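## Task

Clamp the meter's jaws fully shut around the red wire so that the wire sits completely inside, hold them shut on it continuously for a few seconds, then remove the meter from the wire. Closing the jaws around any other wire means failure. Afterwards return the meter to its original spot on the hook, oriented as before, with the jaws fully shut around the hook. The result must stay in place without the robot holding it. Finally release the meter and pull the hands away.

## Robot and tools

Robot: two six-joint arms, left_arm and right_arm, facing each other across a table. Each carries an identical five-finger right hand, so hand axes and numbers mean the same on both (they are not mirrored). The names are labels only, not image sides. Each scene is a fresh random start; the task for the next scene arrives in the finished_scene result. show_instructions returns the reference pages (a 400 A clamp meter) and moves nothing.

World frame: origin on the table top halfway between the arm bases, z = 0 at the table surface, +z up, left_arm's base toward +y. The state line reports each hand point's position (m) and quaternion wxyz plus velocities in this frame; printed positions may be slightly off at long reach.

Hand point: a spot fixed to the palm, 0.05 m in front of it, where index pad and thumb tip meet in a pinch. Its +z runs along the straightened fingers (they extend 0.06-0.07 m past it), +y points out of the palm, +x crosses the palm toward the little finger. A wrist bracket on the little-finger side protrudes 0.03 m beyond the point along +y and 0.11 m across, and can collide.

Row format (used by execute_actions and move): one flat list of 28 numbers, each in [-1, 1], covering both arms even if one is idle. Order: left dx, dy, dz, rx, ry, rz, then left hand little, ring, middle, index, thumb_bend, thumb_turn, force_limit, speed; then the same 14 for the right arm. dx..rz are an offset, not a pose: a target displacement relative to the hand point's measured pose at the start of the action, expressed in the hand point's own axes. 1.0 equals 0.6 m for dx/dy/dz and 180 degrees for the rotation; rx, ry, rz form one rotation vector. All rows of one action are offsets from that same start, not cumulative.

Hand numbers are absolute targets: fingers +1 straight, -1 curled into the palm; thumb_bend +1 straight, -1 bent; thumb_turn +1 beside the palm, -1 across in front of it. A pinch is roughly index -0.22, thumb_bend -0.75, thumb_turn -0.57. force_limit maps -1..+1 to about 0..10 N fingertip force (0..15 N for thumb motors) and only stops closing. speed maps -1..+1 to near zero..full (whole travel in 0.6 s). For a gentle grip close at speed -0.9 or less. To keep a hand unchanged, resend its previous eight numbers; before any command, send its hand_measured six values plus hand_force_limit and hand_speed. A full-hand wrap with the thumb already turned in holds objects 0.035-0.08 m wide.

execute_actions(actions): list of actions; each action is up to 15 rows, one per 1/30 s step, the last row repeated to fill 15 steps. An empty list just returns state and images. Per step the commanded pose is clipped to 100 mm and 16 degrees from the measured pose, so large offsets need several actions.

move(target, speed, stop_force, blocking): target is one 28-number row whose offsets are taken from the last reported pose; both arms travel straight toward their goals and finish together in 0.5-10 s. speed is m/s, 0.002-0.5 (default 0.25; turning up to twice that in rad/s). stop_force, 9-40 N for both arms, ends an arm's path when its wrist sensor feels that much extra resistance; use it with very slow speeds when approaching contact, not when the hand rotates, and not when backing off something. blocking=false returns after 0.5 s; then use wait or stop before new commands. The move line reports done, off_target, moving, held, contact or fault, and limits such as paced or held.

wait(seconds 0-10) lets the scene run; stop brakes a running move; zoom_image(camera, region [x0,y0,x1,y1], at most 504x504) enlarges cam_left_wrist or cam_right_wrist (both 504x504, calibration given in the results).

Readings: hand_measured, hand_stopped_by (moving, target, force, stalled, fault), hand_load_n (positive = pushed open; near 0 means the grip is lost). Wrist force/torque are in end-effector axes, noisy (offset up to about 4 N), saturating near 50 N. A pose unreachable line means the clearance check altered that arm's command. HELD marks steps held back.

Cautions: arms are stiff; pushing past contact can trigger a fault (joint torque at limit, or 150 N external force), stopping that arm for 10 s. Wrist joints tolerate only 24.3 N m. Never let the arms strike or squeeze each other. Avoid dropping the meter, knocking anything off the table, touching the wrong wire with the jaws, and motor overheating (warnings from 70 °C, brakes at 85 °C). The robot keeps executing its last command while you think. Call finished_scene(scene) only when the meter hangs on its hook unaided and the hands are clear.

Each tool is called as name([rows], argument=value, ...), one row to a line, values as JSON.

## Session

execute_actions(actions=[])

Scene clock: 0.00 s.
left_arm: end_effector_position=(+0.3086, +0.4204, +0.4766) hand_measured=(+1.000, +1.000, +1.000, +1.000, +1.000, +1.000) hand_load_n=(+0.0, +0.0, +0.0, +0.0, +0.0, +0.0) hand_stopped_by=(target, target, target, target, target, target) hand_force_limit=0.00 hand_speed=-0.80 end_effector_quat_wxyz=(+0.007, +0.386, +0.922, -0.022) end_effector_velocity=(+0.000, -0.000, -0.000) end_effector_angular_velocity=(+0.001, +0.001, +0.000) | right_arm: end_effector_position=(+0.1142, -0.2774, +0.4785) hand_measured=(+1.000, +1.000, +1.000, +1.000, +1.000, +1.000) hand_load_n=(+0.0, +0.0, +0.0, +0.0, +0.0, +0.0) hand_stopped_by=(target, target, target, target, target, target) hand_force_limit=0.00 hand_speed=-0.80 end_effector_quat_wxyz=(+0.001, -0.340, +0.940, -0.008) end_effector_velocity=(-0.000, -0.000, +0.000) end_effector_angular_velocity=(-0.000, -0.001, -0.001)
Joint positions: left_arm=[ 0.552 -1.751  1.356  1.927  1.596 -1.882] | right_arm=[-1.216 -1.744  1.355  1.959  1.588 -1.861]
Joint velocities: left_arm=[0.    0.001 0.    0.    0.    0.   ] | right_arm=[-0.    -0.001 -0.     0.     0.     0.001]
Wrist force (N, on the end effector, along its own x y z axes, offset not removed): no reading
Wrist torque (N m, same axes, about the end effector's origin, offset not removed): no reading
Hand target (left_arm): +0.309, +0.420, +0.477; +0.007, +0.386, +0.922, -0.022
Hand target (right_arm): +0.114, -0.277, +0.478; +0.001, -0.340, +0.940, -0.008
camera_calibration (this result's frames):
cam_left_wrist: T_world_to_cam=[[0.781348, 0.623398, -0.0294943, -0.4918], [0.51106, -0.611991, 0.60356, -0.191535], [0.358208, -0.486664, -0.796772, 0.600488], [0, 0, 0, 1]] pos_world=[0.267052, 0.481605, 0.57955]
cam_right_wrist: T_world_to_cam=[[-0.577118, 0.816592, -0.010619, 0.294891], [0.66448, 0.477094, 0.575193, -0.22562], [0.474764, 0.324898, -0.817949, 0.557896], [0, 0, 0, 1]] pos_world=[0.0552384, -0.314423, 0.589237]

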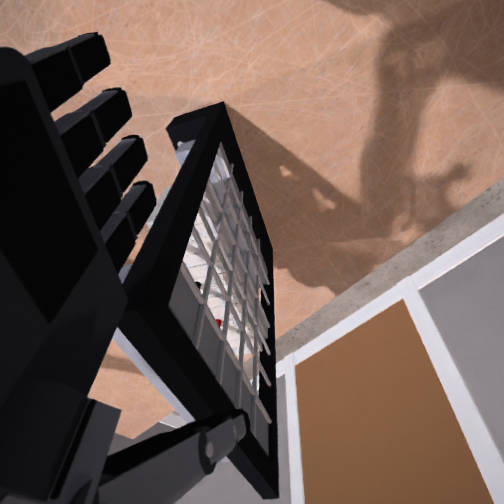

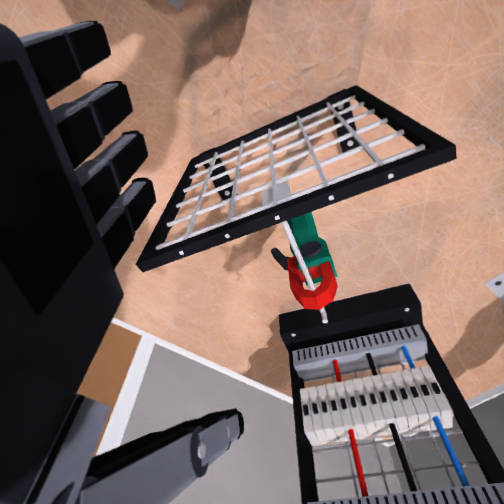

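zoom_image(camera="cam_right_wrist", region=[240, 170, 400, 330])

zoom_image(camera="cam_right_wrist", region=[130, 70, 470, 290])

zoom_image(camera="cam_right_wrist", region=[264, 274, 504, 504])

zoom_image(camera="cam_left_wrist", region=[100, 90, 300, 504])

Region (240, 170, 400, 330) of cam_right_wrist's 504x504 image, scaled by 3.150, with more detail than that image has.

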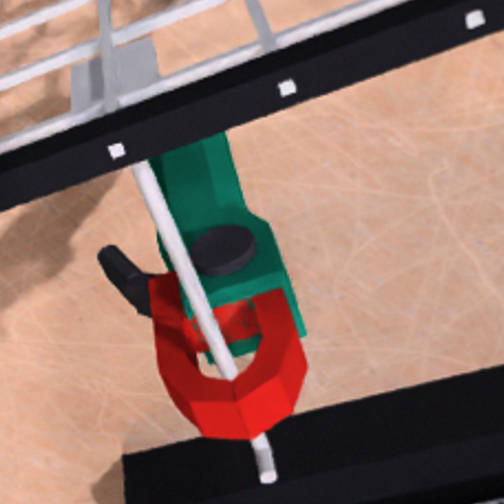

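Region (130, 70, 470, 290) of cam_right_wrist's 504x504 image, scaled by 1.482, with more detail than that image has; it fills the top 326 rows of this view, and the rest is white.

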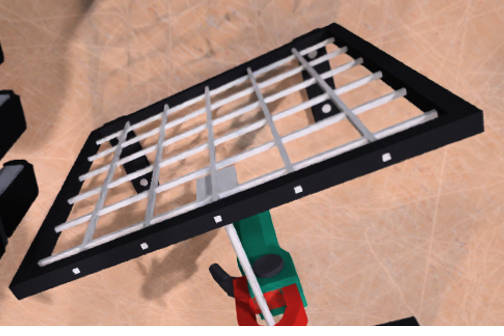

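Region (264, 274, 504, 504) of cam_right_wrist's 504x504 image, scaled by 2.100, with more detail than that image has; it fills the top 483 rows of this view, and the rest is white.

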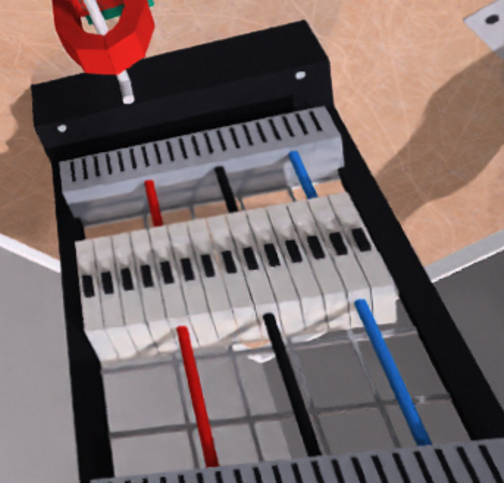

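Region (100, 90, 300, 504) of cam_left_wrist's 504x504 image, scaled by 1.217, with more detail than that image has; it fills the left 243 columns of this view, and the rest is white.

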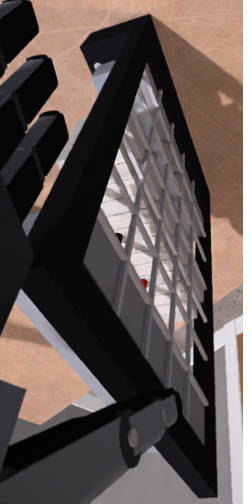

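zoom_image(camera="cam_right_wrist", region=[270, 274, 500, 504])

Region (270, 274, 500, 504) of cam_right_wrist's 504x504 image, scaled by 2.191, with more detail than that image has.

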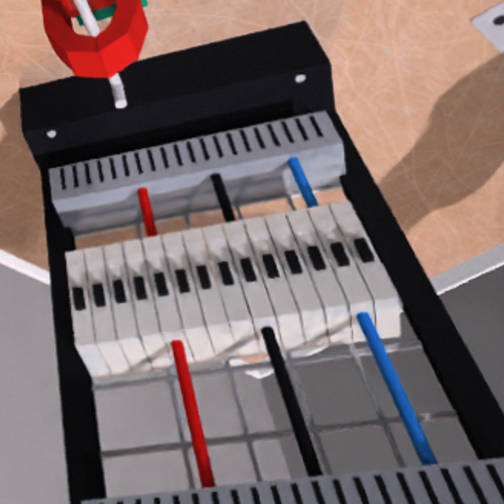

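zoom_image(camera="cam_left_wrist", region=[110, 90, 310, 290])

zoom_image(camera="cam_left_wrist", region=[100, 254, 350, 504])

Region (110, 90, 310, 290) of cam_left_wrist's 504x504 image, scaled by 2.520, with more detail than that image has.

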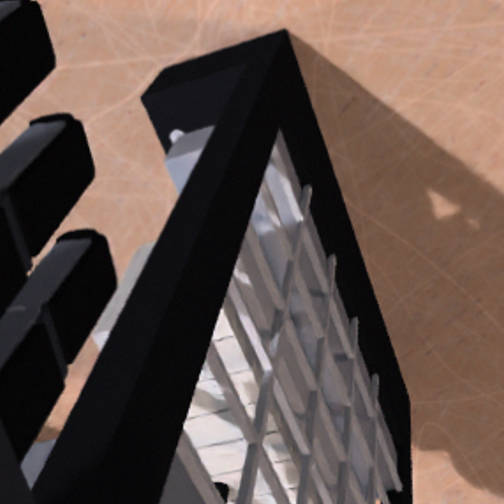

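Region (100, 254, 350, 504) of cam_left_wrist's 504x504 image, scaled by 2.016, with more detail than that image has.

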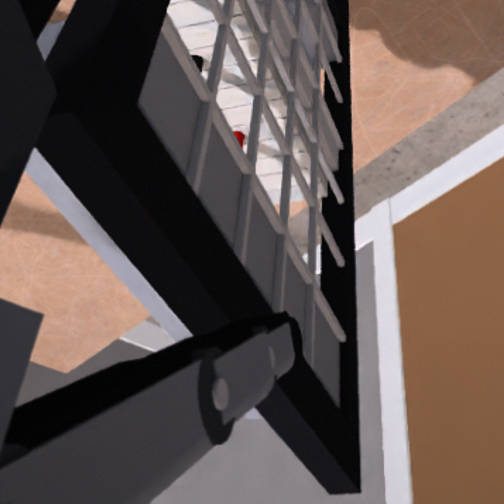

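zoom_image(camera="cam_right_wrist", region=[290, 340, 460, 504])

Region (290, 340, 460, 504) of cam_right_wrist's 504x504 image, scaled by 2.965, with more detail than that image has; it fills the top 486 rows of this view, and the rest is white.

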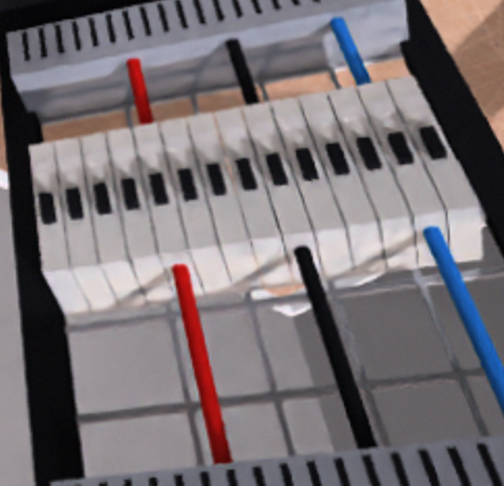

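move(target=[-0.1359,-0.6215,0.0369,0.0329,-0.1796,0.1346,1,1,1,1,1,1,0,-0.8,0,0,0,0,0,0,1,1,1,1,1,1,0,-0.8], speed=0.33)

Scene clock: 17.00 s.
left_arm: end_effector_position=(+0.1002, +0.0999, +0.4716) hand_measured=(+1.000, +1.000, +1.000, +1.000, +1.000, +1.000) hand_load_n=(+0.0, +0.0, +0.0, +0.0, +0.0, +0.0) hand_stopped_by=(target, target, target, target, target, target) hand_force_limit=0.00 hand_speed=-0.80 end_effector_quat_wxyz=(+0.248, +0.546, +0.781, -0.173) end_effector_velocity=(+0.000, -0.002, +0.000) end_effector_angular_velocity=(-0.002, -0.002, -0.001) | right_arm: end_effector_position=(+0.1142, -0.2774, +0.4785) hand_measured=(+1.000, +1.000, +1.000, +1.000, +1.000, +1.000) hand_load_n=(+0.0, +0.0, +0.0, +0.0, +0.0, +0.0) hand_stopped_by=(target, target, target, target, target, target) hand_force_limit=0.00 hand_speed=-0.80 end_effector_quat_wxyz=(+0.001, -0.340, +0.940, -0.008) end_effector_velocity=(+0.000, -0.000, +0.000) end_effector_angular_velocity=(+0.000, +0.000, -0.001)
Joint positions: left_arm=[-0.603 -1.645  1.373  1.5    1.051 -2.517] | right_arm=[-1.216 -1.744  1.355  1.959  1.588 -1.861]
Joint velocities: left_arm=[ 0.003  0.003 -0.003 -0.004 -0.001  0.006] | right_arm=[-0.001 -0.    -0.     0.001 -0.     0.   ]
Wrist force (N, on the end effector, along its own x y z axes, offset not removed): left_arm=[-3.1 -4.3 -1.3] | right_arm=[2.3 -0.8 -0.1]
Wrist torque (N m, same axes, about the end effector's origin, offset not removed): left_arm=[-0.51 0.54 -0.14] | right_arm=[-0.25 -0.18 0.02]
Hand target (left_arm): +0.100, +0.100, +0.472; +0.248, +0.546, +0.781, -0.173
Hand target (right_arm): +0.114, -0.277, +0.478; +0.001, -0.340, +0.940, -0.008
Off the commanded pose (left_arm): 0.001 m, 0 deg.
Off the commanded pose (right_arm): 0.000 m, 0 deg.
move: done
camera_calibration (this result's frames):
cam_left_wrist: T_world_to_cam=[[0.962665, 0.262944, 0.0643175, -0.155684], [0.0305435, -0.341593, 0.939351, -0.415386], [0.268967, -0.902316, -0.336871, 0.348764], [0, 0, 0, 1]] pos_world=[0.0687528, 0.213739, 0.517695]
cam_right_wrist: T_world_to_cam=[[-0.577118, 0.816592, -0.0106192, 0.294892], [0.66448, 0.477095, 0.575193, -0.22562], [0.474764, 0.324898, -0.817949, 0.557895], [0, 0, 0, 1]] pos_world=[0.0552384, -0.314423, 0.589236]

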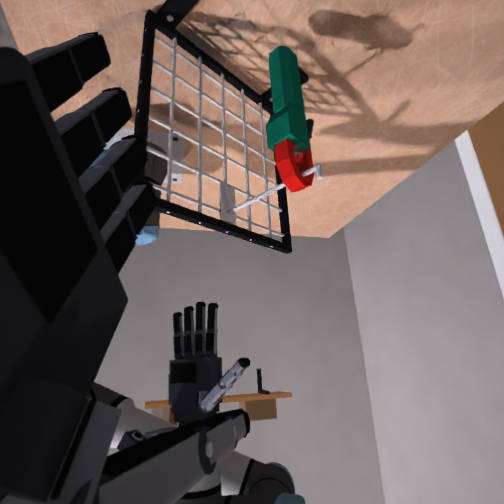

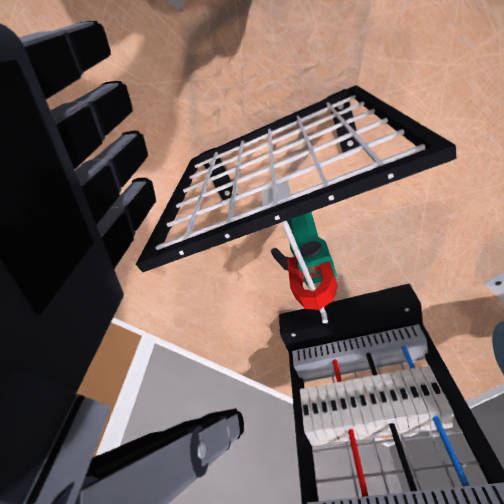

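zoom_image(camera="cam_left_wrist", region=[210, 110, 350, 250])

zoom_image(camera="cam_left_wrist", region=[120, 0, 380, 260])

Region (210, 110, 350, 250) of cam_left_wrist's 504x504 image, scaled by 3.600, with more detail than that image has.

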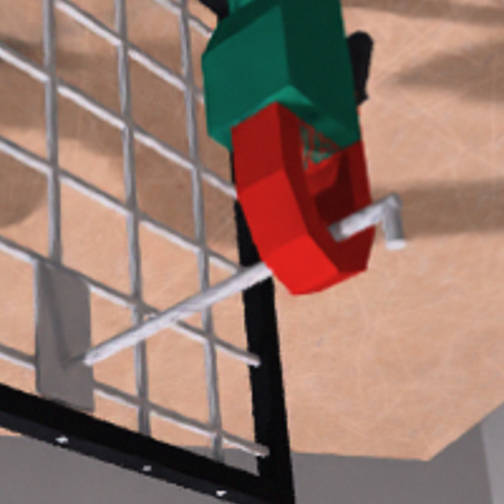

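Region (120, 0, 380, 260) of cam_left_wrist's 504x504 image, scaled by 1.938, with more detail than that image has.

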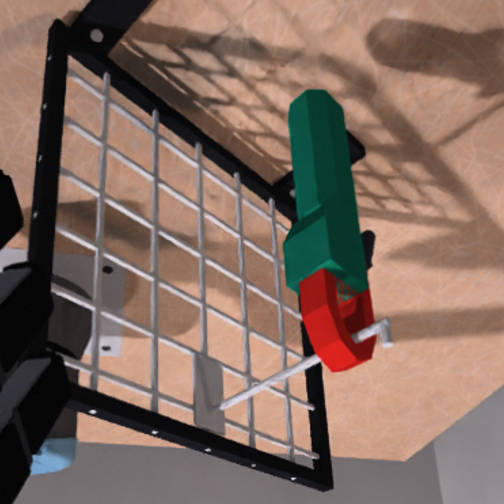

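move(target=[0.0426,-0.0086,0.5239,-0.0993,-0.3014,-0.0517,1,1,1,1,1,1,0,-0.8,0,0,0,0,0,0,1,1,1,1,1,1,0,-0.8], speed=0.3)

Scene clock: 22.40 s.
left_arm: end_effector_position=(+0.1498, -0.0521, +0.1997) hand_measured=(+1.000, +1.000, +1.000, +1.000, +1.000, +1.000) hand_load_n=(+0.0, +0.0, +0.0, +0.0, +0.0, +0.0) hand_stopped_by=(target, target, target, target, target, target) hand_force_limit=0.00 hand_speed=-0.80 end_effector_quat_wxyz=(+0.638, +0.302, +0.641, -0.301) end_effector_velocity=(-0.000, -0.000, -0.001) end_effector_angular_velocity=(-0.011, -0.011, -0.004) | right_arm: end_effector_position=(+0.1142, -0.2774, +0.4785) hand_measured=(+1.000, +1.000, +1.000, +1.000, +1.000, +1.000) hand_load_n=(+0.0, +0.0, +0.0, +0.0, +0.0, +0.0) hand_stopped_by=(target, target, target, target, target, target) hand_force_limit=0.00 hand_speed=-0.80 end_effector_quat_wxyz=(+0.001, -0.340, +0.940, -0.008) end_effector_velocity=(-0.000, -0.000, +0.000) end_effector_angular_velocity=(+0.000, -0.001, +0.001)
Joint positions: left_arm=[-0.466 -1.223  2.064 -0.83   0.331 -1.582] | right_arm=[-1.216 -1.744  1.355  1.959  1.588 -1.861]
Joint velocities: left_arm=[ 0.002  0.001  0.018 -0.067  0.005  0.048] | right_arm=[-0.    -0.001 -0.     0.     0.    -0.001]
Wrist force (N, on the end effector, along its own x y z axes, offset not removed): left_arm=[0.4 -3.9 1.6] | right_arm=[2.1 0.3 2.7]
Wrist torque (N m, same axes, about the end effector's origin, offset not removed): left_arm=[-1.00 -0.12 -0.20] | right_arm=[-0.23 -0.44 0.11]
Hand target (left_arm): +0.150, -0.052, +0.200; +0.639, +0.302, +0.640, -0.302
Hand target (right_arm): +0.114, -0.277, +0.478; +0.001, -0.340, +0.940, -0.008
Off the commanded pose (left_arm): 0.001 m, 0 deg.
Off the commanded pose (right_arm): 0.000 m, 0 deg.
move: done
camera_calibration (this result's frames):
cam_left_wrist: T_world_to_cam=[[0.76527, 0.635221, 0.104195, -0.10507], [-0.432295, 0.38722, 0.81436, -0.0811381], [0.476953, -0.668248, 0.57093, -0.0935075], [0, 0, 0, 1]] pos_world=[0.08993, 0.0356748, 0.13041]
cam_right_wrist: T_world_to_cam=[[-0.577118, 0.816592, -0.010619, 0.294891], [0.664481, 0.477095, 0.575192, -0.22562], [0.474764, 0.324898, -0.817949, 0.557896], [0, 0, 0, 1]] pos_world=[0.0552384, -0.314423, 0.589236]

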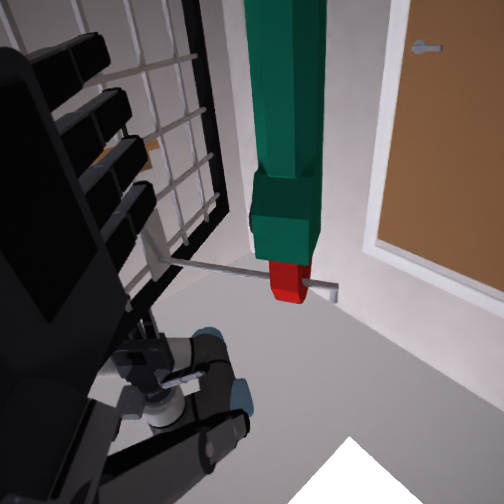

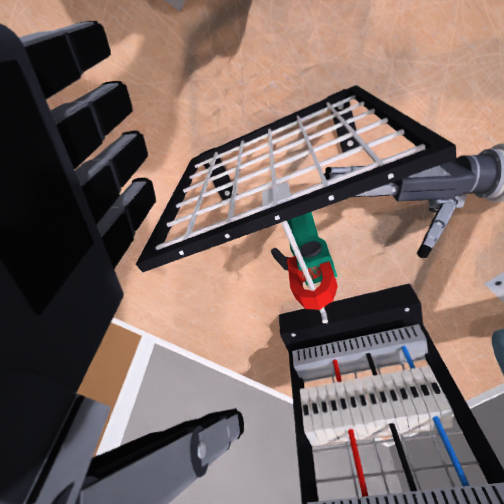

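execute_actions(actions=[])

zoom_image(camera="cam_left_wrist", region=[230, 170, 370, 310])

zoom_image(camera="cam_left_wrist", region=[130, 180, 270, 320])

zoom_image(camera="cam_left_wrist", region=[200, 0, 380, 180])

Scene clock: 22.63 s.
left_arm: end_effector_position=(+0.1498, -0.0521, +0.1996) hand_measured=(+1.000, +1.000, +1.000, +1.000, +1.000, +1.000) hand_load_n=(+0.0, +0.0, +0.0, +0.0, +0.0, +0.0) hand_stopped_by=(target, target, target, target, target, target) hand_force_limit=0.00 hand_speed=-0.80 end_effector_quat_wxyz=(+0.639, +0.302, +0.640, -0.302) end_effector_velocity=(+0.000, +0.001, -0.001) end_effector_angular_velocity=(+0.000, -0.002, -0.000) | right_arm: end_effector_position=(+0.1142, -0.2774, +0.4785) hand_measured=(+1.000, +1.000, +1.000, +1.000, +1.000, +1.000) hand_load_n=(+0.0, +0.0, +0.0, +0.0, +0.0, +0.0) hand_stopped_by=(target, target, target, target, target, target) hand_force_limit=0.00 hand_speed=-0.80 end_effector_quat_wxyz=(+0.001, -0.340, +0.940, -0.008) end_effector_velocity=(-0.000, +0.000, -0.000) end_effector_angular_velocity=(+0.000, +0.001, -0.001)
Joint positions: left_arm=[-0.466 -1.223  2.066 -0.837  0.331 -1.577] | right_arm=[-1.216 -1.744  1.355  1.959  1.588 -1.861]
Joint velocities: left_arm=[-0.     0.     0.004 -0.008  0.     0.006] | right_arm=[ 0.     0.     0.     0.001 -0.001  0.001]
Wrist force (N, on the end effector, along its own x y z axes, offset not removed): left_arm=[-3.1 -2.3 -2.9] | right_arm=[1.3 1.7 -4.1]
Wrist torque (N m, same axes, about the end effector's origin, offset not removed): left_arm=[-0.39 0.66 -0.29] | right_arm=[0.62 -0.06 0.07]
Hand target (left_arm): +0.150, -0.052, +0.200; +0.639, +0.302, +0.640, -0.302
Hand target (right_arm): +0.114, -0.277, +0.478; +0.001, -0.340, +0.940, -0.008
Off the commanded pose (left_arm): 0.001 m, 0 deg.
Off the commanded pose (right_arm): 0.000 m, 0 deg.
camera_calibration (this result's frames):
cam_left_wrist: T_world_to_cam=[[0.765431, 0.635001, 0.104349, -0.105099], [-0.433054, 0.388333, 0.813426, -0.0807107], [0.476004, -0.66781, 0.572232, -0.0935852], [0, 0, 0, 1]] pos_world=[0.0900409, 0.0355835, 0.130172]
cam_right_wrist: T_world_to_cam=[[-0.577118, 0.816592, -0.010619, 0.294891], [0.66448, 0.477094, 0.575193, -0.22562], [0.474764, 0.324898, -0.817949, 0.557895], [0, 0, 0, 1]] pos_world=[0.0552384, -0.314423, 0.589236]

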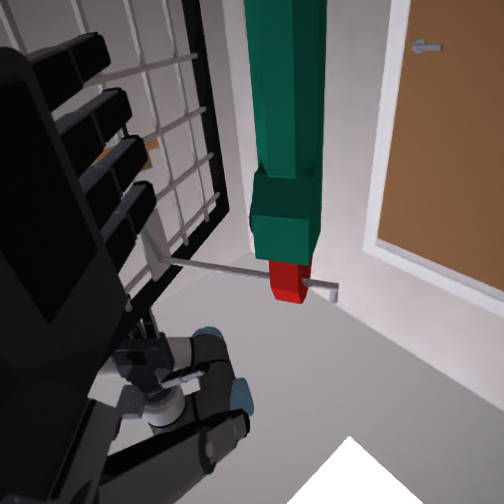

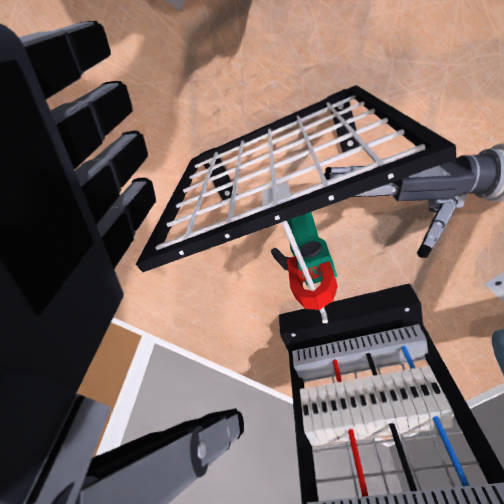

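Region (230, 170, 370, 310) of cam_left_wrist's 504x504 image, scaled by 3.600, with more detail than that image has.

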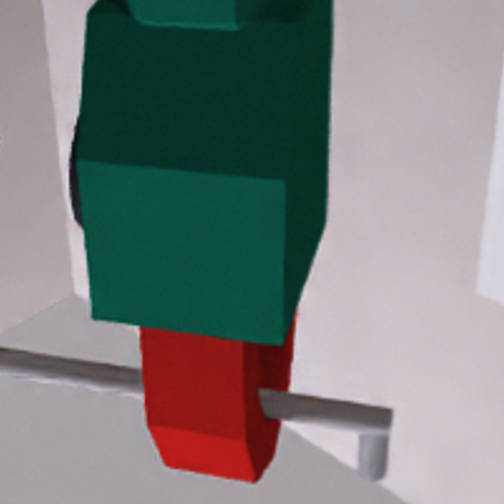

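Region (130, 180, 270, 320) of cam_left_wrist's 504x504 image, scaled by 3.600, with more detail than that image has.

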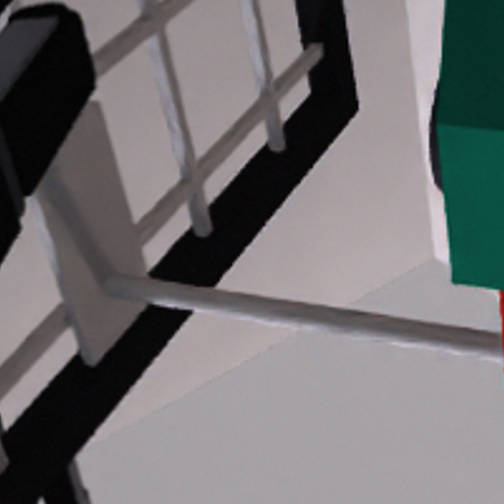

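Region (200, 0, 380, 180) of cam_left_wrist's 504x504 image, scaled by 2.800, with more detail than that image has.

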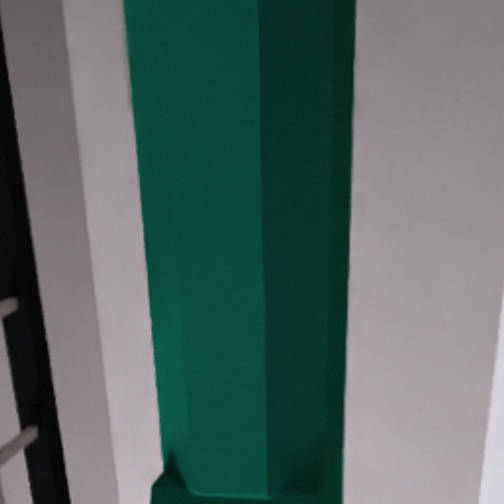

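move(target=[-0.0032,0.0812,0.1982,-0.1071,-0.0007,0,1,1,1,1,1,-1,-0.4,1,0,0,0,0,0,0,1,1,1,1,1,1,0,-0.8], speed=0.14)

zoom_image(camera="cam_left_wrist", region=[220, 334, 390, 504])

zoom_image(camera="cam_right_wrist", region=[240, 170, 400, 330])

Scene clock: 27.87 s.
left_arm: end_effector_position=(+0.2625, -0.1128, +0.2011) hand_measured=(+1.000, +1.000, +1.000, +1.000, +1.000, -1.000) hand_load_n=(+0.0, +0.0, +0.0, +0.0, +0.0, +0.0) hand_stopped_by=(target, target, target, target, target, target) hand_force_limit=-0.40 hand_speed=1.00 end_effector_quat_wxyz=(+0.681, +0.190, +0.681, -0.191) end_effector_velocity=(+0.002, -0.001, +0.001) end_effector_angular_velocity=(-0.000, +0.004, +0.008) | right_arm: end_effector_position=(+0.1142, -0.2774, +0.4785) hand_measured=(+1.000, +1.000, +1.000, +1.000, +1.000, +1.000) hand_load_n=(+0.0, +0.0, +0.0, +0.0, +0.0, +0.0) hand_stopped_by=(target, target, target, target, target, target) hand_force_limit=0.00 hand_speed=-0.80 end_effector_quat_wxyz=(+0.001, -0.340, +0.940, -0.008) end_effector_velocity=(-0.000, -0.000, +0.000) end_effector_angular_velocity=(+0.000, -0.000, -0.001)
Joint positions: left_arm=[-0.204 -0.991  1.676 -0.684  0.257 -1.572] | right_arm=[-1.216 -1.744  1.355  1.959  1.588 -1.861]
Joint velocities: left_arm=[ 0.004  0.005 -0.015  0.021 -0.004 -0.013] | right_arm=[-0. -0. -0.  0.  0.  0.]
Wrist force (N, on the end effector, along its own x y z axes, offset not removed): left_arm=[-0.7 -5.7 -1.9] | right_arm=[2.7 -1.8 -0.5]
Wrist torque (N m, same axes, about the end effector's origin, offset not removed): left_arm=[-0.97 0.26 -0.26] | right_arm=[-0.34 -0.28 0.23]
Hand target (left_arm): +0.263, -0.113, +0.201; +0.681, +0.190, +0.681, -0.190
Hand target (right_arm): +0.114, -0.277, +0.478; +0.001, -0.340, +0.940, -0.008
Off the commanded pose (left_arm): 0.001 m, 0 deg.
Off the commanded pose (right_arm): 0.000 m, 0 deg.
move: done
camera_calibration (this result's frames):
cam_left_wrist: T_world_to_cam=[[0.513252, 0.851846, 0.104553, -0.0623199], [-0.538294, 0.224637, 0.812267, -0.000205091], [0.66844, -0.473178, 0.573838, -0.217522], [0, 0, 0, 1]] pos_world=[0.177276, -0.0497936, 0.131505]
cam_right_wrist: T_world_to_cam=[[-0.577118, 0.816592, -0.0106191, 0.294891], [0.66448, 0.477094, 0.575193, -0.22562], [0.474764, 0.324898, -0.817949, 0.557896], [0, 0, 0, 1]] pos_world=[0.0552384, -0.314423, 0.589236]

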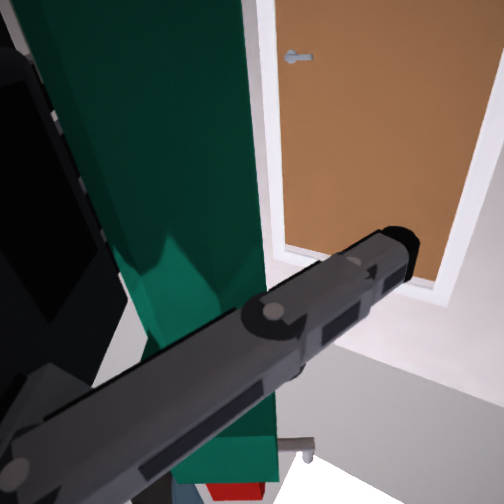

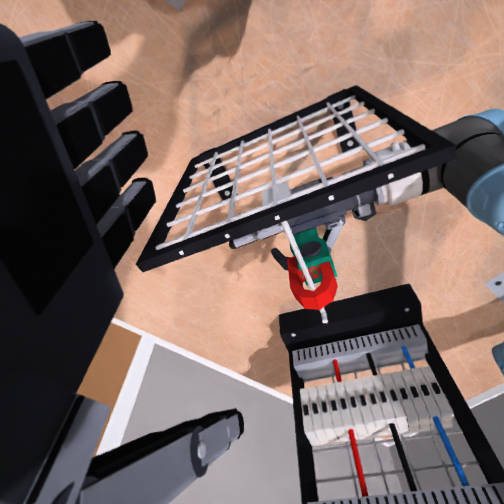

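Region (220, 334, 390, 504) of cam_left_wrist's 504x504 image, scaled by 2.965, with more detail than that image has.

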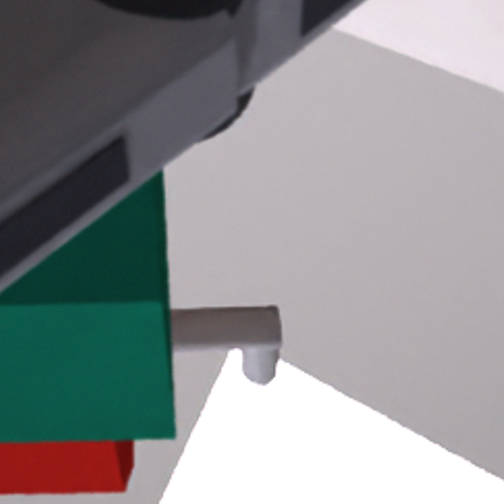

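Region (240, 170, 400, 330) of cam_right_wrist's 504x504 image, scaled by 3.150, with more detail than that image has.

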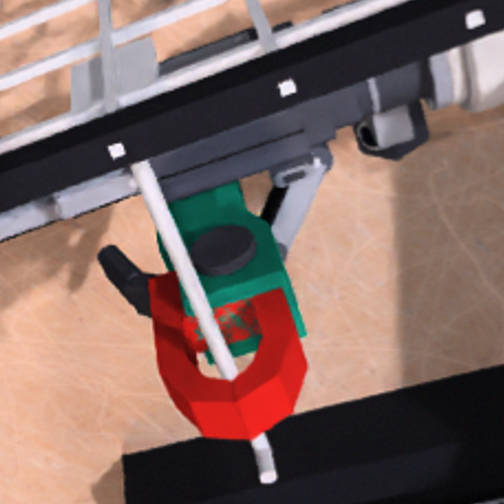

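move(target=[-0.005,0.02,0.0275,0,0,0,-0.95,-0.95,0.4,0.4,0.65,-1,-0.4,-0.3,0,0,0,0,0,0,1,1,1,1,1,1,0,-0.8], speed=0.04)

zoom_image(camera="cam_right_wrist", region=[240, 170, 400, 330])

zoom_image(camera="cam_left_wrist", region=[220, 334, 390, 504])

Scene clock: 33.20 s.
left_arm: end_effector_position=(+0.2828, -0.1111, +0.2041) hand_measured=(-0.820, -0.784, +0.400, +0.400, +0.650, -1.000) hand_load_n=(+7.5, +0.0, +0.0, +0.0, +0.0, +0.0) hand_stopped_by=(force, force, target, target, target, target) hand_force_limit=-0.40 hand_speed=-0.30 end_effector_quat_wxyz=(+0.681, +0.190, +0.681, -0.191) end_effector_velocity=(-0.000, -0.000, +0.000) end_effector_angular_velocity=(-0.000, +0.000, +0.000) | right_arm: end_effector_position=(+0.1142, -0.2774, +0.4785) hand_measured=(+1.000, +1.000, +1.000, +1.000, +1.000, +1.000) hand_load_n=(+0.0, +0.0, +0.0, +0.0, +0.0, +0.0) hand_stopped_by=(target, target, target, target, target, target) hand_force_limit=0.00 hand_speed=-0.80 end_effector_quat_wxyz=(+0.001, -0.340, +0.940, -0.008) end_effector_velocity=(-0.000, -0.000, +0.000) end_effector_angular_velocity=(-0.000, -0.000, +0.001)
Joint positions: left_arm=[-0.169 -1.     1.682 -0.681  0.293 -1.572] | right_arm=[-1.216 -1.744  1.355  1.959  1.588 -1.861]
Joint velocities: left_arm=[-0.     0.    -0.001 -0.    -0.001  0.   ] | right_arm=[ 0.    -0.001 -0.     0.     0.    -0.   ]
Wrist force (N, on the end effector, along its own x y z axes, offset not removed): left_arm=[-3.2 -0.6 -2.0] | right_arm=[-1.2 -1.2 0.5]
Wrist torque (N m, same axes, about the end effector's origin, offset not removed): left_arm=[-0.13 0.65 -0.30] | right_arm=[-0.26 0.21 -0.24]
Hand target (left_arm): +0.283, -0.111, +0.204; +0.681, +0.190, +0.681, -0.191
Hand target (right_arm): +0.114, -0.277, +0.478; +0.001, -0.340, +0.940, -0.008
Off the commanded pose (left_arm): 0.000 m, 0 deg.
Off the commanded pose (right_arm): 0.000 m, 0 deg.
move: done
camera_calibration (this result's frames):
cam_left_wrist: T_world_to_cam=[[0.513269, 0.851838, 0.104534, -0.074484], [-0.538192, 0.224596, 0.812346, 0.00791615], [0.668509, -0.473212, 0.57373, -0.232004], [0, 0, 0, 1]] pos_world=[0.197588, -0.0481168, 0.134463]
cam_right_wrist: T_world_to_cam=[[-0.577118, 0.816592, -0.0106193, 0.294892], [0.66448, 0.477095, 0.575193, -0.22562], [0.474764, 0.324898, -0.817949, 0.557895], [0, 0, 0, 1]] pos_world=[0.0552384, -0.314423, 0.589236]

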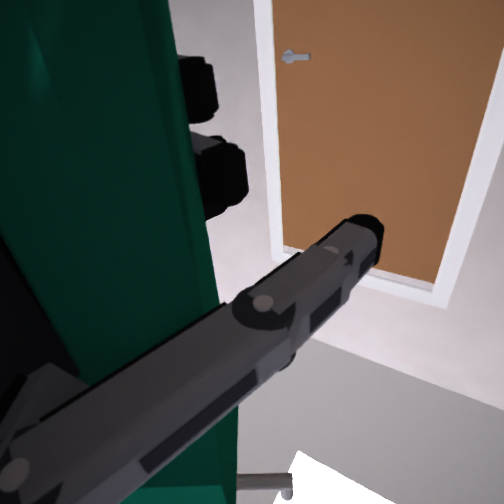

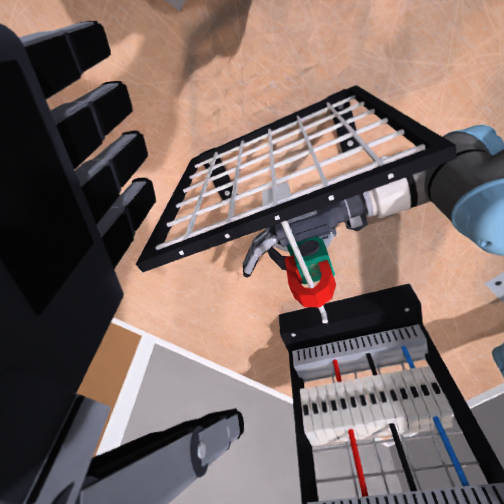

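Region (240, 170, 400, 330) of cam_right_wrist's 504x504 image, scaled by 3.150, with more detail than that image has.

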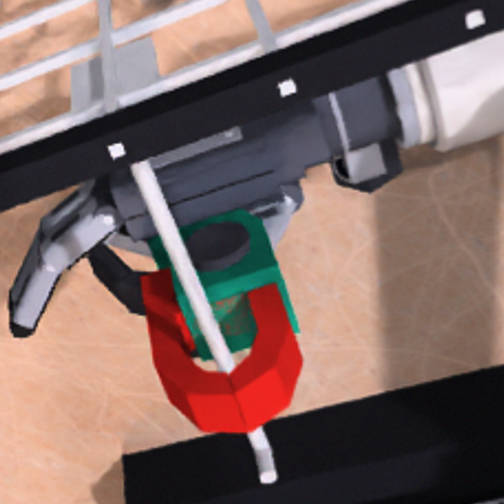

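Region (220, 334, 390, 504) of cam_left_wrist's 504x504 image, scaled by 2.965, with more detail than that image has.

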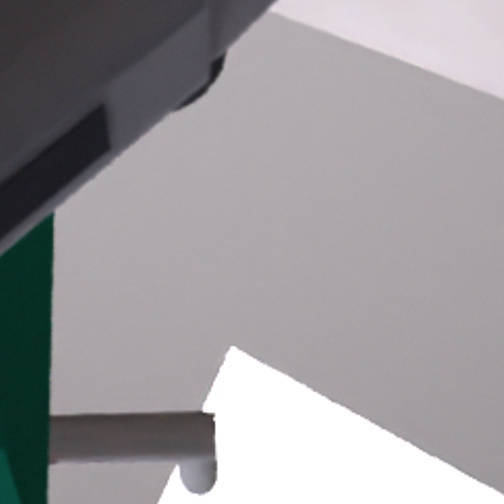

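execute_actions(actions=[])

Scene clock: 34.37 s.
left_arm: end_effector_position=(+0.2828, -0.1111, +0.2041) hand_measured=(-0.820, -0.784, +0.400, +0.400, +0.650, -1.000) hand_load_n=(+7.5, +0.0, +0.0, +0.0, +0.0, +0.0) hand_stopped_by=(force, force, target, target, target, target) hand_force_limit=-0.40 hand_speed=-0.30 end_effector_quat_wxyz=(+0.681, +0.190, +0.681, -0.191) end_effector_velocity=(-0.000, -0.000, +0.000) end_effector_angular_velocity=(-0.001, +0.000, +0.002) | right_arm: end_effector_position=(+0.1142, -0.2774, +0.4785) hand_measured=(+1.000, +1.000, +1.000, +1.000, +1.000, +1.000) hand_load_n=(+0.0, +0.0, +0.0, +0.0, +0.0, +0.0) hand_stopped_by=(target, target, target, target, target, target) hand_force_limit=0.00 hand_speed=-0.80 end_effector_quat_wxyz=(+0.001, -0.340, +0.940, -0.008) end_effector_velocity=(+0.001, +0.000, -0.000) end_effector_angular_velocity=(-0.001, +0.002, -0.001)
Joint positions: left_arm=[-0.169 -1.     1.682 -0.681  0.293 -1.572] | right_arm=[-1.216 -1.744  1.355  1.959  1.588 -1.861]
Joint velocities: left_arm=[-0.     0.001 -0.002  0.    -0.002  0.   ] | right_arm=[-0.     0.002  0.    -0.    -0.     0.001]
Wrist force (N, on the end effector, along its own x y z axes, offset not removed): left_arm=[2.5 3.7 -2.2] | right_arm=[0.4 -0.9 0.0]
Wrist torque (N m, same axes, about the end effector's origin, offset not removed): left_arm=[0.58 -0.16 0.11] | right_arm=[-0.29 -0.23 -0.02]
Hand target (left_arm): +0.283, -0.111, +0.204; +0.681, +0.190, +0.681, -0.191
Hand target (right_arm): +0.114, -0.277, +0.478; +0.001, -0.340, +0.940, -0.008
Off the commanded pose (left_arm): 0.000 m, 0 deg.
Off the commanded pose (right_arm): 0.000 m, 0 deg.
camera_calibration (this result's frames):
cam_left_wrist: T_world_to_cam=[[0.513269, 0.851838, 0.104534, -0.074484], [-0.538192, 0.224596, 0.812346, 0.0079161], [0.668509, -0.473212, 0.57373, -0.232004], [0, 0, 0, 1]] pos_world=[0.197588, -0.0481168, 0.134463]
cam_right_wrist: T_world_to_cam=[[-0.577118, 0.816592, -0.010619, 0.294891], [0.664481, 0.477094, 0.575193, -0.22562], [0.474764, 0.324898, -0.817949, 0.557895], [0, 0, 0, 1]] pos_world=[0.0552385, -0.314423, 0.589236]

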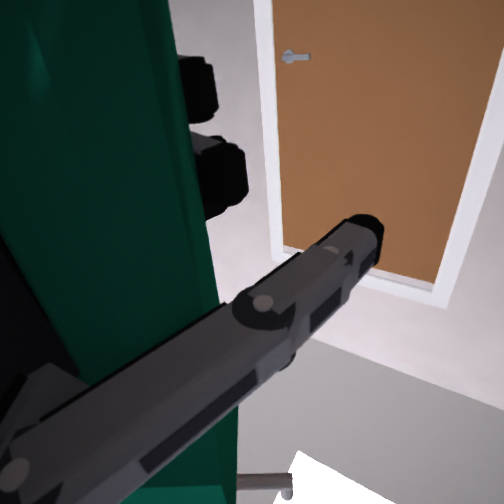

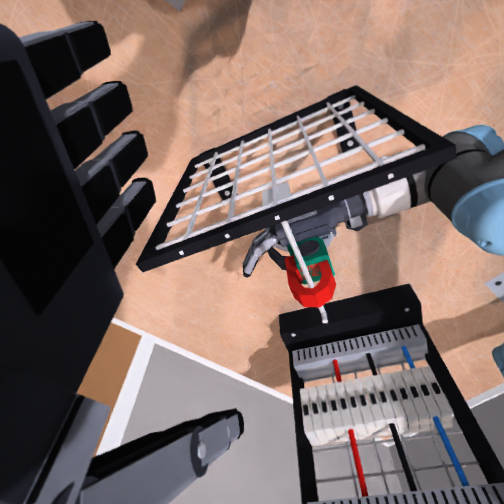

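execute_actions([
  [[0,0,0,0,0,0,-0.98,-0.98,0.4,0.4,-1,-1,0.0,-0.6,0,0,0,0,0,0,1,1,1,1,1,1,0,-0.8]],
])

Scene clock: 46.77 s.
left_arm: end_effector_position=(+0.2828, -0.1111, +0.2041) hand_measured=(-0.820, -0.822, +0.400, +0.400, +0.490, -1.000) hand_load_n=(+6.0, +10.5, +0.0, +0.0, +6.5, +1.5) hand_stopped_by=(force, force, target, target, moving, target) hand_force_limit=0.00 hand_speed=-0.60 end_effector_quat_wxyz=(+0.681, +0.190, +0.681, -0.191) end_effector_velocity=(-0.000, -0.000, -0.000) end_effector_angular_velocity=(-0.000, +0.000, +0.001) | right_arm: end_effector_position=(+0.1142, -0.2774, +0.4785) hand_measured=(+1.000, +1.000, +1.000, +1.000, +1.000, +1.000) hand_load_n=(+0.0, +0.0, +0.0, +0.0, +0.0, +0.0) hand_stopped_by=(target, target, target, target, target, target) hand_force_limit=0.00 hand_speed=-0.80 end_effector_quat_wxyz=(+0.001, -0.340, +0.940, -0.008) end_effector_velocity=(-0.000, -0.000, +0.000) end_effector_angular_velocity=(-0.000, -0.001, -0.000)
Joint positions: left_arm=[-0.169 -1.     1.682 -0.681  0.293 -1.572] | right_arm=[-1.216 -1.744  1.355  1.959  1.588 -1.861]
Joint velocities: left_arm=[-0.     0.001 -0.001 -0.    -0.001 -0.   ] | right_arm=[ 0.    -0.001  0.     0.     0.001  0.001]
Wrist force (N, on the end effector, along its own x y z axes, offset not removed): left_arm=[-5.5 0.9 -7.4] | right_arm=[0.6 0.9 -0.4]
Wrist torque (N m, same axes, about the end effector's origin, offset not removed): left_arm=[0.52 0.42 -0.30] | right_arm=[0.13 -0.13 0.05]
Hand target (left_arm): +0.283, -0.111, +0.204; +0.681, +0.190, +0.681, -0.191
Hand target (right_arm): +0.114, -0.277, +0.478; +0.001, -0.340, +0.940, -0.008
Off the commanded pose (left_arm): 0.000 m, 0 deg.
Off the commanded pose (right_arm): 0.000 m, 0 deg.
Step readings (end_effector_position):
0: left_arm (+0.2828, -0.1111, +0.2041) | right_arm (+0.1142, -0.2774, +0.4785)
1: left_arm (+0.2828, -0.1111, +0.2041) | right_arm (+0.1142, -0.2774, +0.4785)
2: left_arm (+0.2828, -0.1111, +0.2041) | right_arm (+0.1142, -0.2774, +0.4785)
4: left_arm (+0.2828, -0.1111, +0.2041) | right_arm (+0.1142, -0.2774, +0.4785)
8: left_arm (+0.2828, -0.1111, +0.2041) | right_arm (+0.1142, -0.2774, +0.4785)
15: end_effector_position above
camera_calibration (this result's frames):
cam_left_wrist: T_world_to_cam=[[0.51327, 0.851839, 0.104519, -0.0744787], [-0.538189, 0.224609, 0.812345, 0.0079117], [0.668511, -0.473203, 0.573735, -0.23201], [0, 0, 0, 1]] pos_world=[0.197587, -0.0481206, 0.134469]
cam_right_wrist: T_world_to_cam=[[-0.577118, 0.816592, -0.0106192, 0.294892], [0.66448, 0.477095, 0.575193, -0.22562], [0.474764, 0.324898, -0.817949, 0.557896], [0, 0, 0, 1]] pos_world=[0.0552384, -0.314423, 0.589237]

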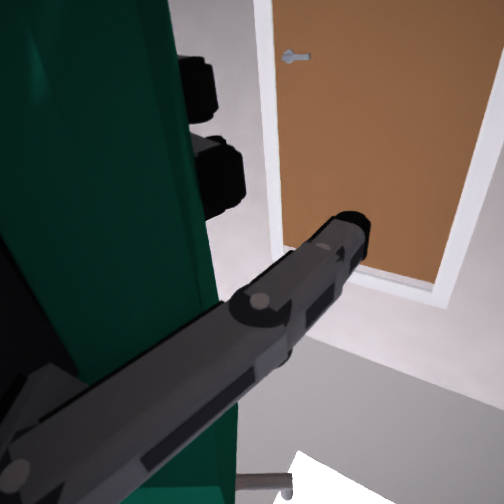

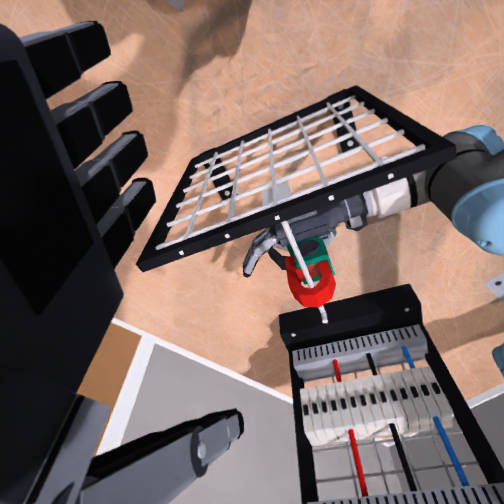

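execute_actions([
  [[-0.002,0,0,0,0,0,-0.98,-0.98,-1,-1,-1,-1,0.8,-0.6,0,0,0,0,0,0,1,1,1,1,1,1,0,-0.8],[-0.004,0,0,0,0,0,-0.98,-0.98,-1,-1,-1,-1,0.8,-0.6,0,0,0,0,0,0,1,1,1,1,1,1,0,-0.8],[-0.006,0,0,0,0,0,-0.98,-0.98,-1,-1,-1,-1,0.8,-0.6,0,0,0,0,0,0,1,1,1,1,1,1,0,-0.8],[-0.008,0,0,0,0,0,-0.98,-0.98,-1,-1,-1,-1,0.8,-0.6,0,0,0,0,0,0,1,1,1,1,1,1,0,-0.8],[-0.0095,0,0,0,0,0,-0.98,-0.98,-1,-1,-1,-1,0.8,-0.6,0,0,0,0,0,0,1,1,1,1,1,1,0,-0.8],[-0.011,0,0,0,0,0,-0.98,-0.98,-1,-1,-1,-1,0.8,-0.6,0,0,0,0,0,0,1,1,1,1,1,1,0,-0.8]],
])

wait(seconds=1.6)

Scene clock: 47.73 s.
left_arm: end_effector_position=(+0.2828, -0.1111, +0.2104) hand_measured=(-0.820, -0.822, +0.136, +0.136, +0.468, -1.000) hand_load_n=(+6.0, +11.0, +0.0, +0.0, +6.0, +3.0) hand_stopped_by=(force, force, moving, moving, force, target) hand_force_limit=0.80 hand_speed=-0.60 end_effector_quat_wxyz=(+0.681, +0.191, +0.681, -0.191) end_effector_velocity=(-0.000, +0.000, +0.001) end_effector_angular_velocity=(+0.001, +0.001, +0.001) | right_arm: end_effector_position=(+0.1142, -0.2774, +0.4785) hand_measured=(+1.000, +1.000, +1.000, +1.000, +1.000, +1.000) hand_load_n=(+0.0, +0.0, +0.0, +0.0, +0.0, +0.0) hand_stopped_by=(target, target, target, target, target, target) hand_force_limit=0.00 hand_speed=-0.80 end_effector_quat_wxyz=(+0.001, -0.340, +0.940, -0.008) end_effector_velocity=(-0.000, -0.000, +0.000) end_effector_angular_velocity=(-0.000, +0.000, +0.001)
Joint positions: left_arm=[-0.169 -1.009  1.677 -0.667  0.293 -1.572] | right_arm=[-1.216 -1.744  1.355  1.959  1.588 -1.861]
Joint velocities: left_arm=[-0.001 -0.002 -0.002  0.007 -0.002 -0.003] | right_arm=[ 0. -0. -0.  0.  0. -0.]
Wrist force (N, on the end effector, along its own x y z axes, offset not removed): left_arm=[-0.6 -0.4 2.0] | right_arm=[6.5 2.2 -0.4]
Wrist torque (N m, same axes, about the end effector's origin, offset not removed): left_arm=[-0.40 0.51 -0.04] | right_arm=[0.13 -0.65 0.47]
Hand target (left_arm): +0.283, -0.111, +0.211; +0.681, +0.190, +0.681, -0.191
Hand target (right_arm): +0.114, -0.277, +0.478; +0.001, -0.340, +0.940, -0.008
Off the commanded pose (left_arm): 0.000 m, 0 deg.
Off the commanded pose (right_arm): 0.000 m, 0 deg.
Step readings (end_effector_position):
0: left_arm (+0.2828, -0.1111, +0.2041) | right_arm (+0.1142, -0.2774, +0.4785)
1: left_arm (+0.2828, -0.1111, +0.2041) | right_arm (+0.1142, -0.2774, +0.4785)
2: left_arm (+0.2828, -0.1111, +0.2043) | right_arm (+0.1142, -0.2774, +0.4785)
4: left_arm (+0.2828, -0.1111, +0.2053) | right_arm (+0.1142, -0.2774, +0.4785)
8: left_arm (+0.2828, -0.1111, +0.2085) | right_arm (+0.1142, -0.2774, +0.4785)
15: end_effector_position above
camera_calibration (this result's frames):
cam_left_wrist: T_world_to_cam=[[0.513254, 0.851826, 0.104704, -0.0751815], [-0.538309, 0.224505, 0.812294, 0.00277199], [0.668426, -0.473276, 0.573774, -0.23565], [0, 0, 0, 1]] pos_world=[0.197594, -0.0481084, 0.14083]
cam_right_wrist: T_world_to_cam=[[-0.577118, 0.816592, -0.0106192, 0.294892], [0.66448, 0.477095, 0.575193, -0.22562], [0.474764, 0.324898, -0.817949, 0.557895], [0, 0, 0, 1]] pos_world=[0.0552384, -0.314423, 0.589236]

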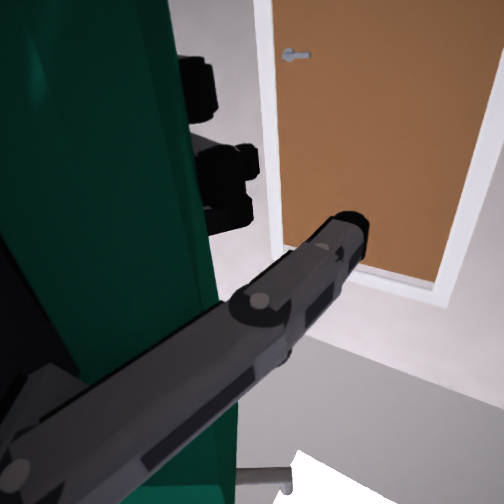

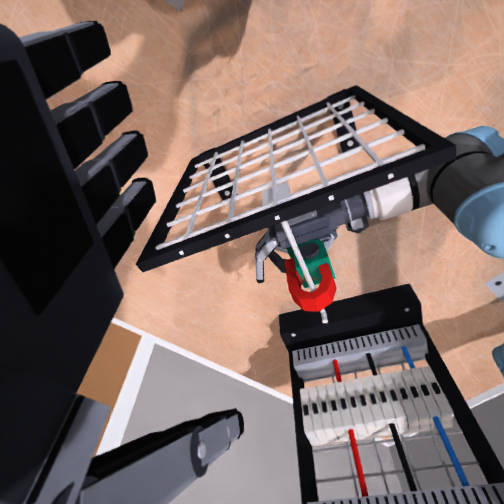

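Scene clock: 49.33 s.
left_arm: end_effector_position=(+0.2828, -0.1111, +0.2107) hand_measured=(-0.820, -0.822, -0.750, -0.750, +0.468, -1.000) hand_load_n=(+6.5, +10.5, +9.5, +9.0, +7.5, +3.0) hand_stopped_by=(force, force, force, force, force, target) hand_force_limit=0.80 hand_speed=-0.60 end_effector_quat_wxyz=(+0.681, +0.190, +0.681, -0.191) end_effector_velocity=(-0.000, -0.000, +0.000) end_effector_angular_velocity=(-0.000, +0.000, -0.000) | right_arm: end_effector_position=(+0.1142, -0.2774, +0.4785) hand_measured=(+1.000, +1.000, +1.000, +1.000, +1.000, +1.000) hand_load_n=(+0.0, +0.0, +0.0, +0.0, +0.0, +0.0) hand_stopped_by=(target, target, target, target, target, target) hand_force_limit=0.00 hand_speed=-0.80 end_effector_quat_wxyz=(+0.001, -0.340, +0.940, -0.008) end_effector_velocity=(-0.000, -0.000, -0.000) end_effector_angular_velocity=(-0.001, +0.000, +0.001)
Joint positions: left_arm=[-0.169 -1.01   1.677 -0.666  0.293 -1.572] | right_arm=[-1.216 -1.744  1.355  1.959  1.588 -1.861]
Joint velocities: left_arm=[-0. -0.  0. -0.  0. -0.] | right_arm=[ 0.     0.     0.     0.     0.001 -0.   ]
Wrist force (N, on the end effector, along its own x y z axes, offset not removed): left_arm=[-2.5 -1.9 -3.7] | right_arm=[-2.2 -1.2 -0.1]
Wrist torque (N m, same axes, about the end effector's origin, offset not removed): left_arm=[-0.21 0.77 -0.36] | right_arm=[0.01 0.33 -0.12]
Hand target (left_arm): +0.283, -0.111, +0.211; +0.681, +0.190, +0.681, -0.191
Hand target (right_arm): +0.114, -0.277, +0.478; +0.001, -0.340, +0.940, -0.008
Off the commanded pose (left_arm): 0.000 m, 0 deg.
Off the commanded pose (right_arm): 0.000 m, 0 deg.
wait: 1.60 s; at rest by 1.47 s
camera_calibration (this result's frames):
cam_left_wrist: T_world_to_cam=[[0.513268, 0.85184, 0.104518, -0.0751731], [-0.538199, 0.224616, 0.812336, 0.00255886], [0.668504, -0.473198, 0.573748, -0.235792], [0, 0, 0, 1]] pos_world=[0.197589, -0.0481154, 0.141063]
cam_right_wrist: T_world_to_cam=[[-0.577118, 0.816592, -0.0106191, 0.294891], [0.66448, 0.477094, 0.575193, -0.22562], [0.474764, 0.324898, -0.817949, 0.557895], [0, 0, 0, 1]] pos_world=[0.0552384, -0.314423, 0.589236]

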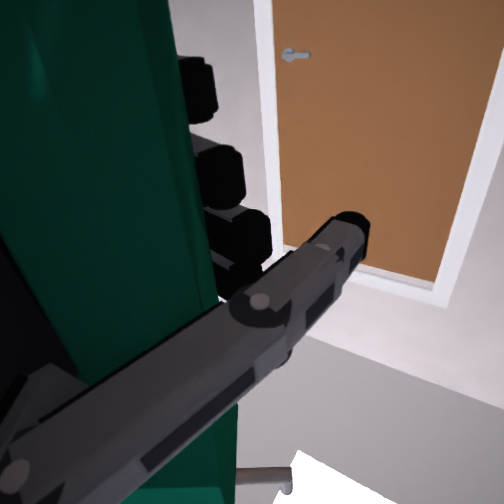

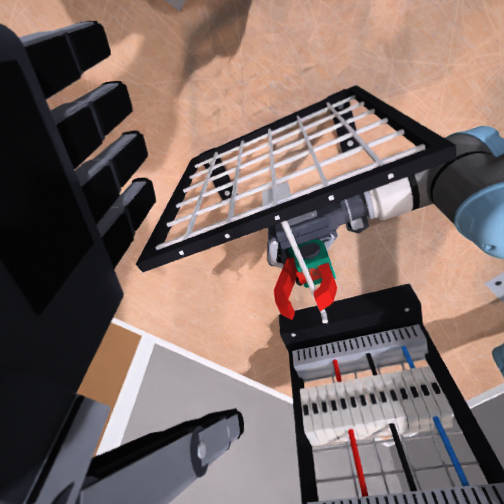

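zoom_image(camera="cam_right_wrist", region=[240, 170, 400, 330])

Region (240, 170, 400, 330) of cam_right_wrist's 504x504 image, scaled by 3.150, with more detail than that image has.

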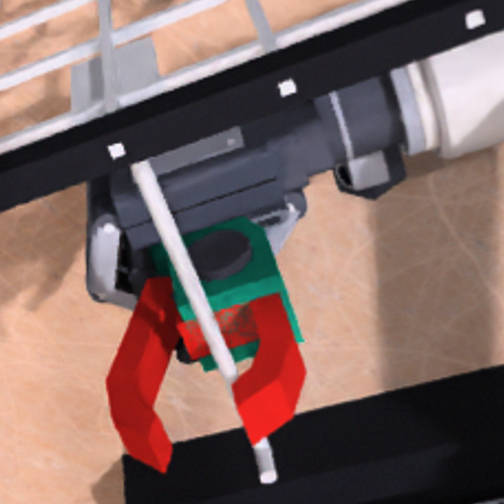

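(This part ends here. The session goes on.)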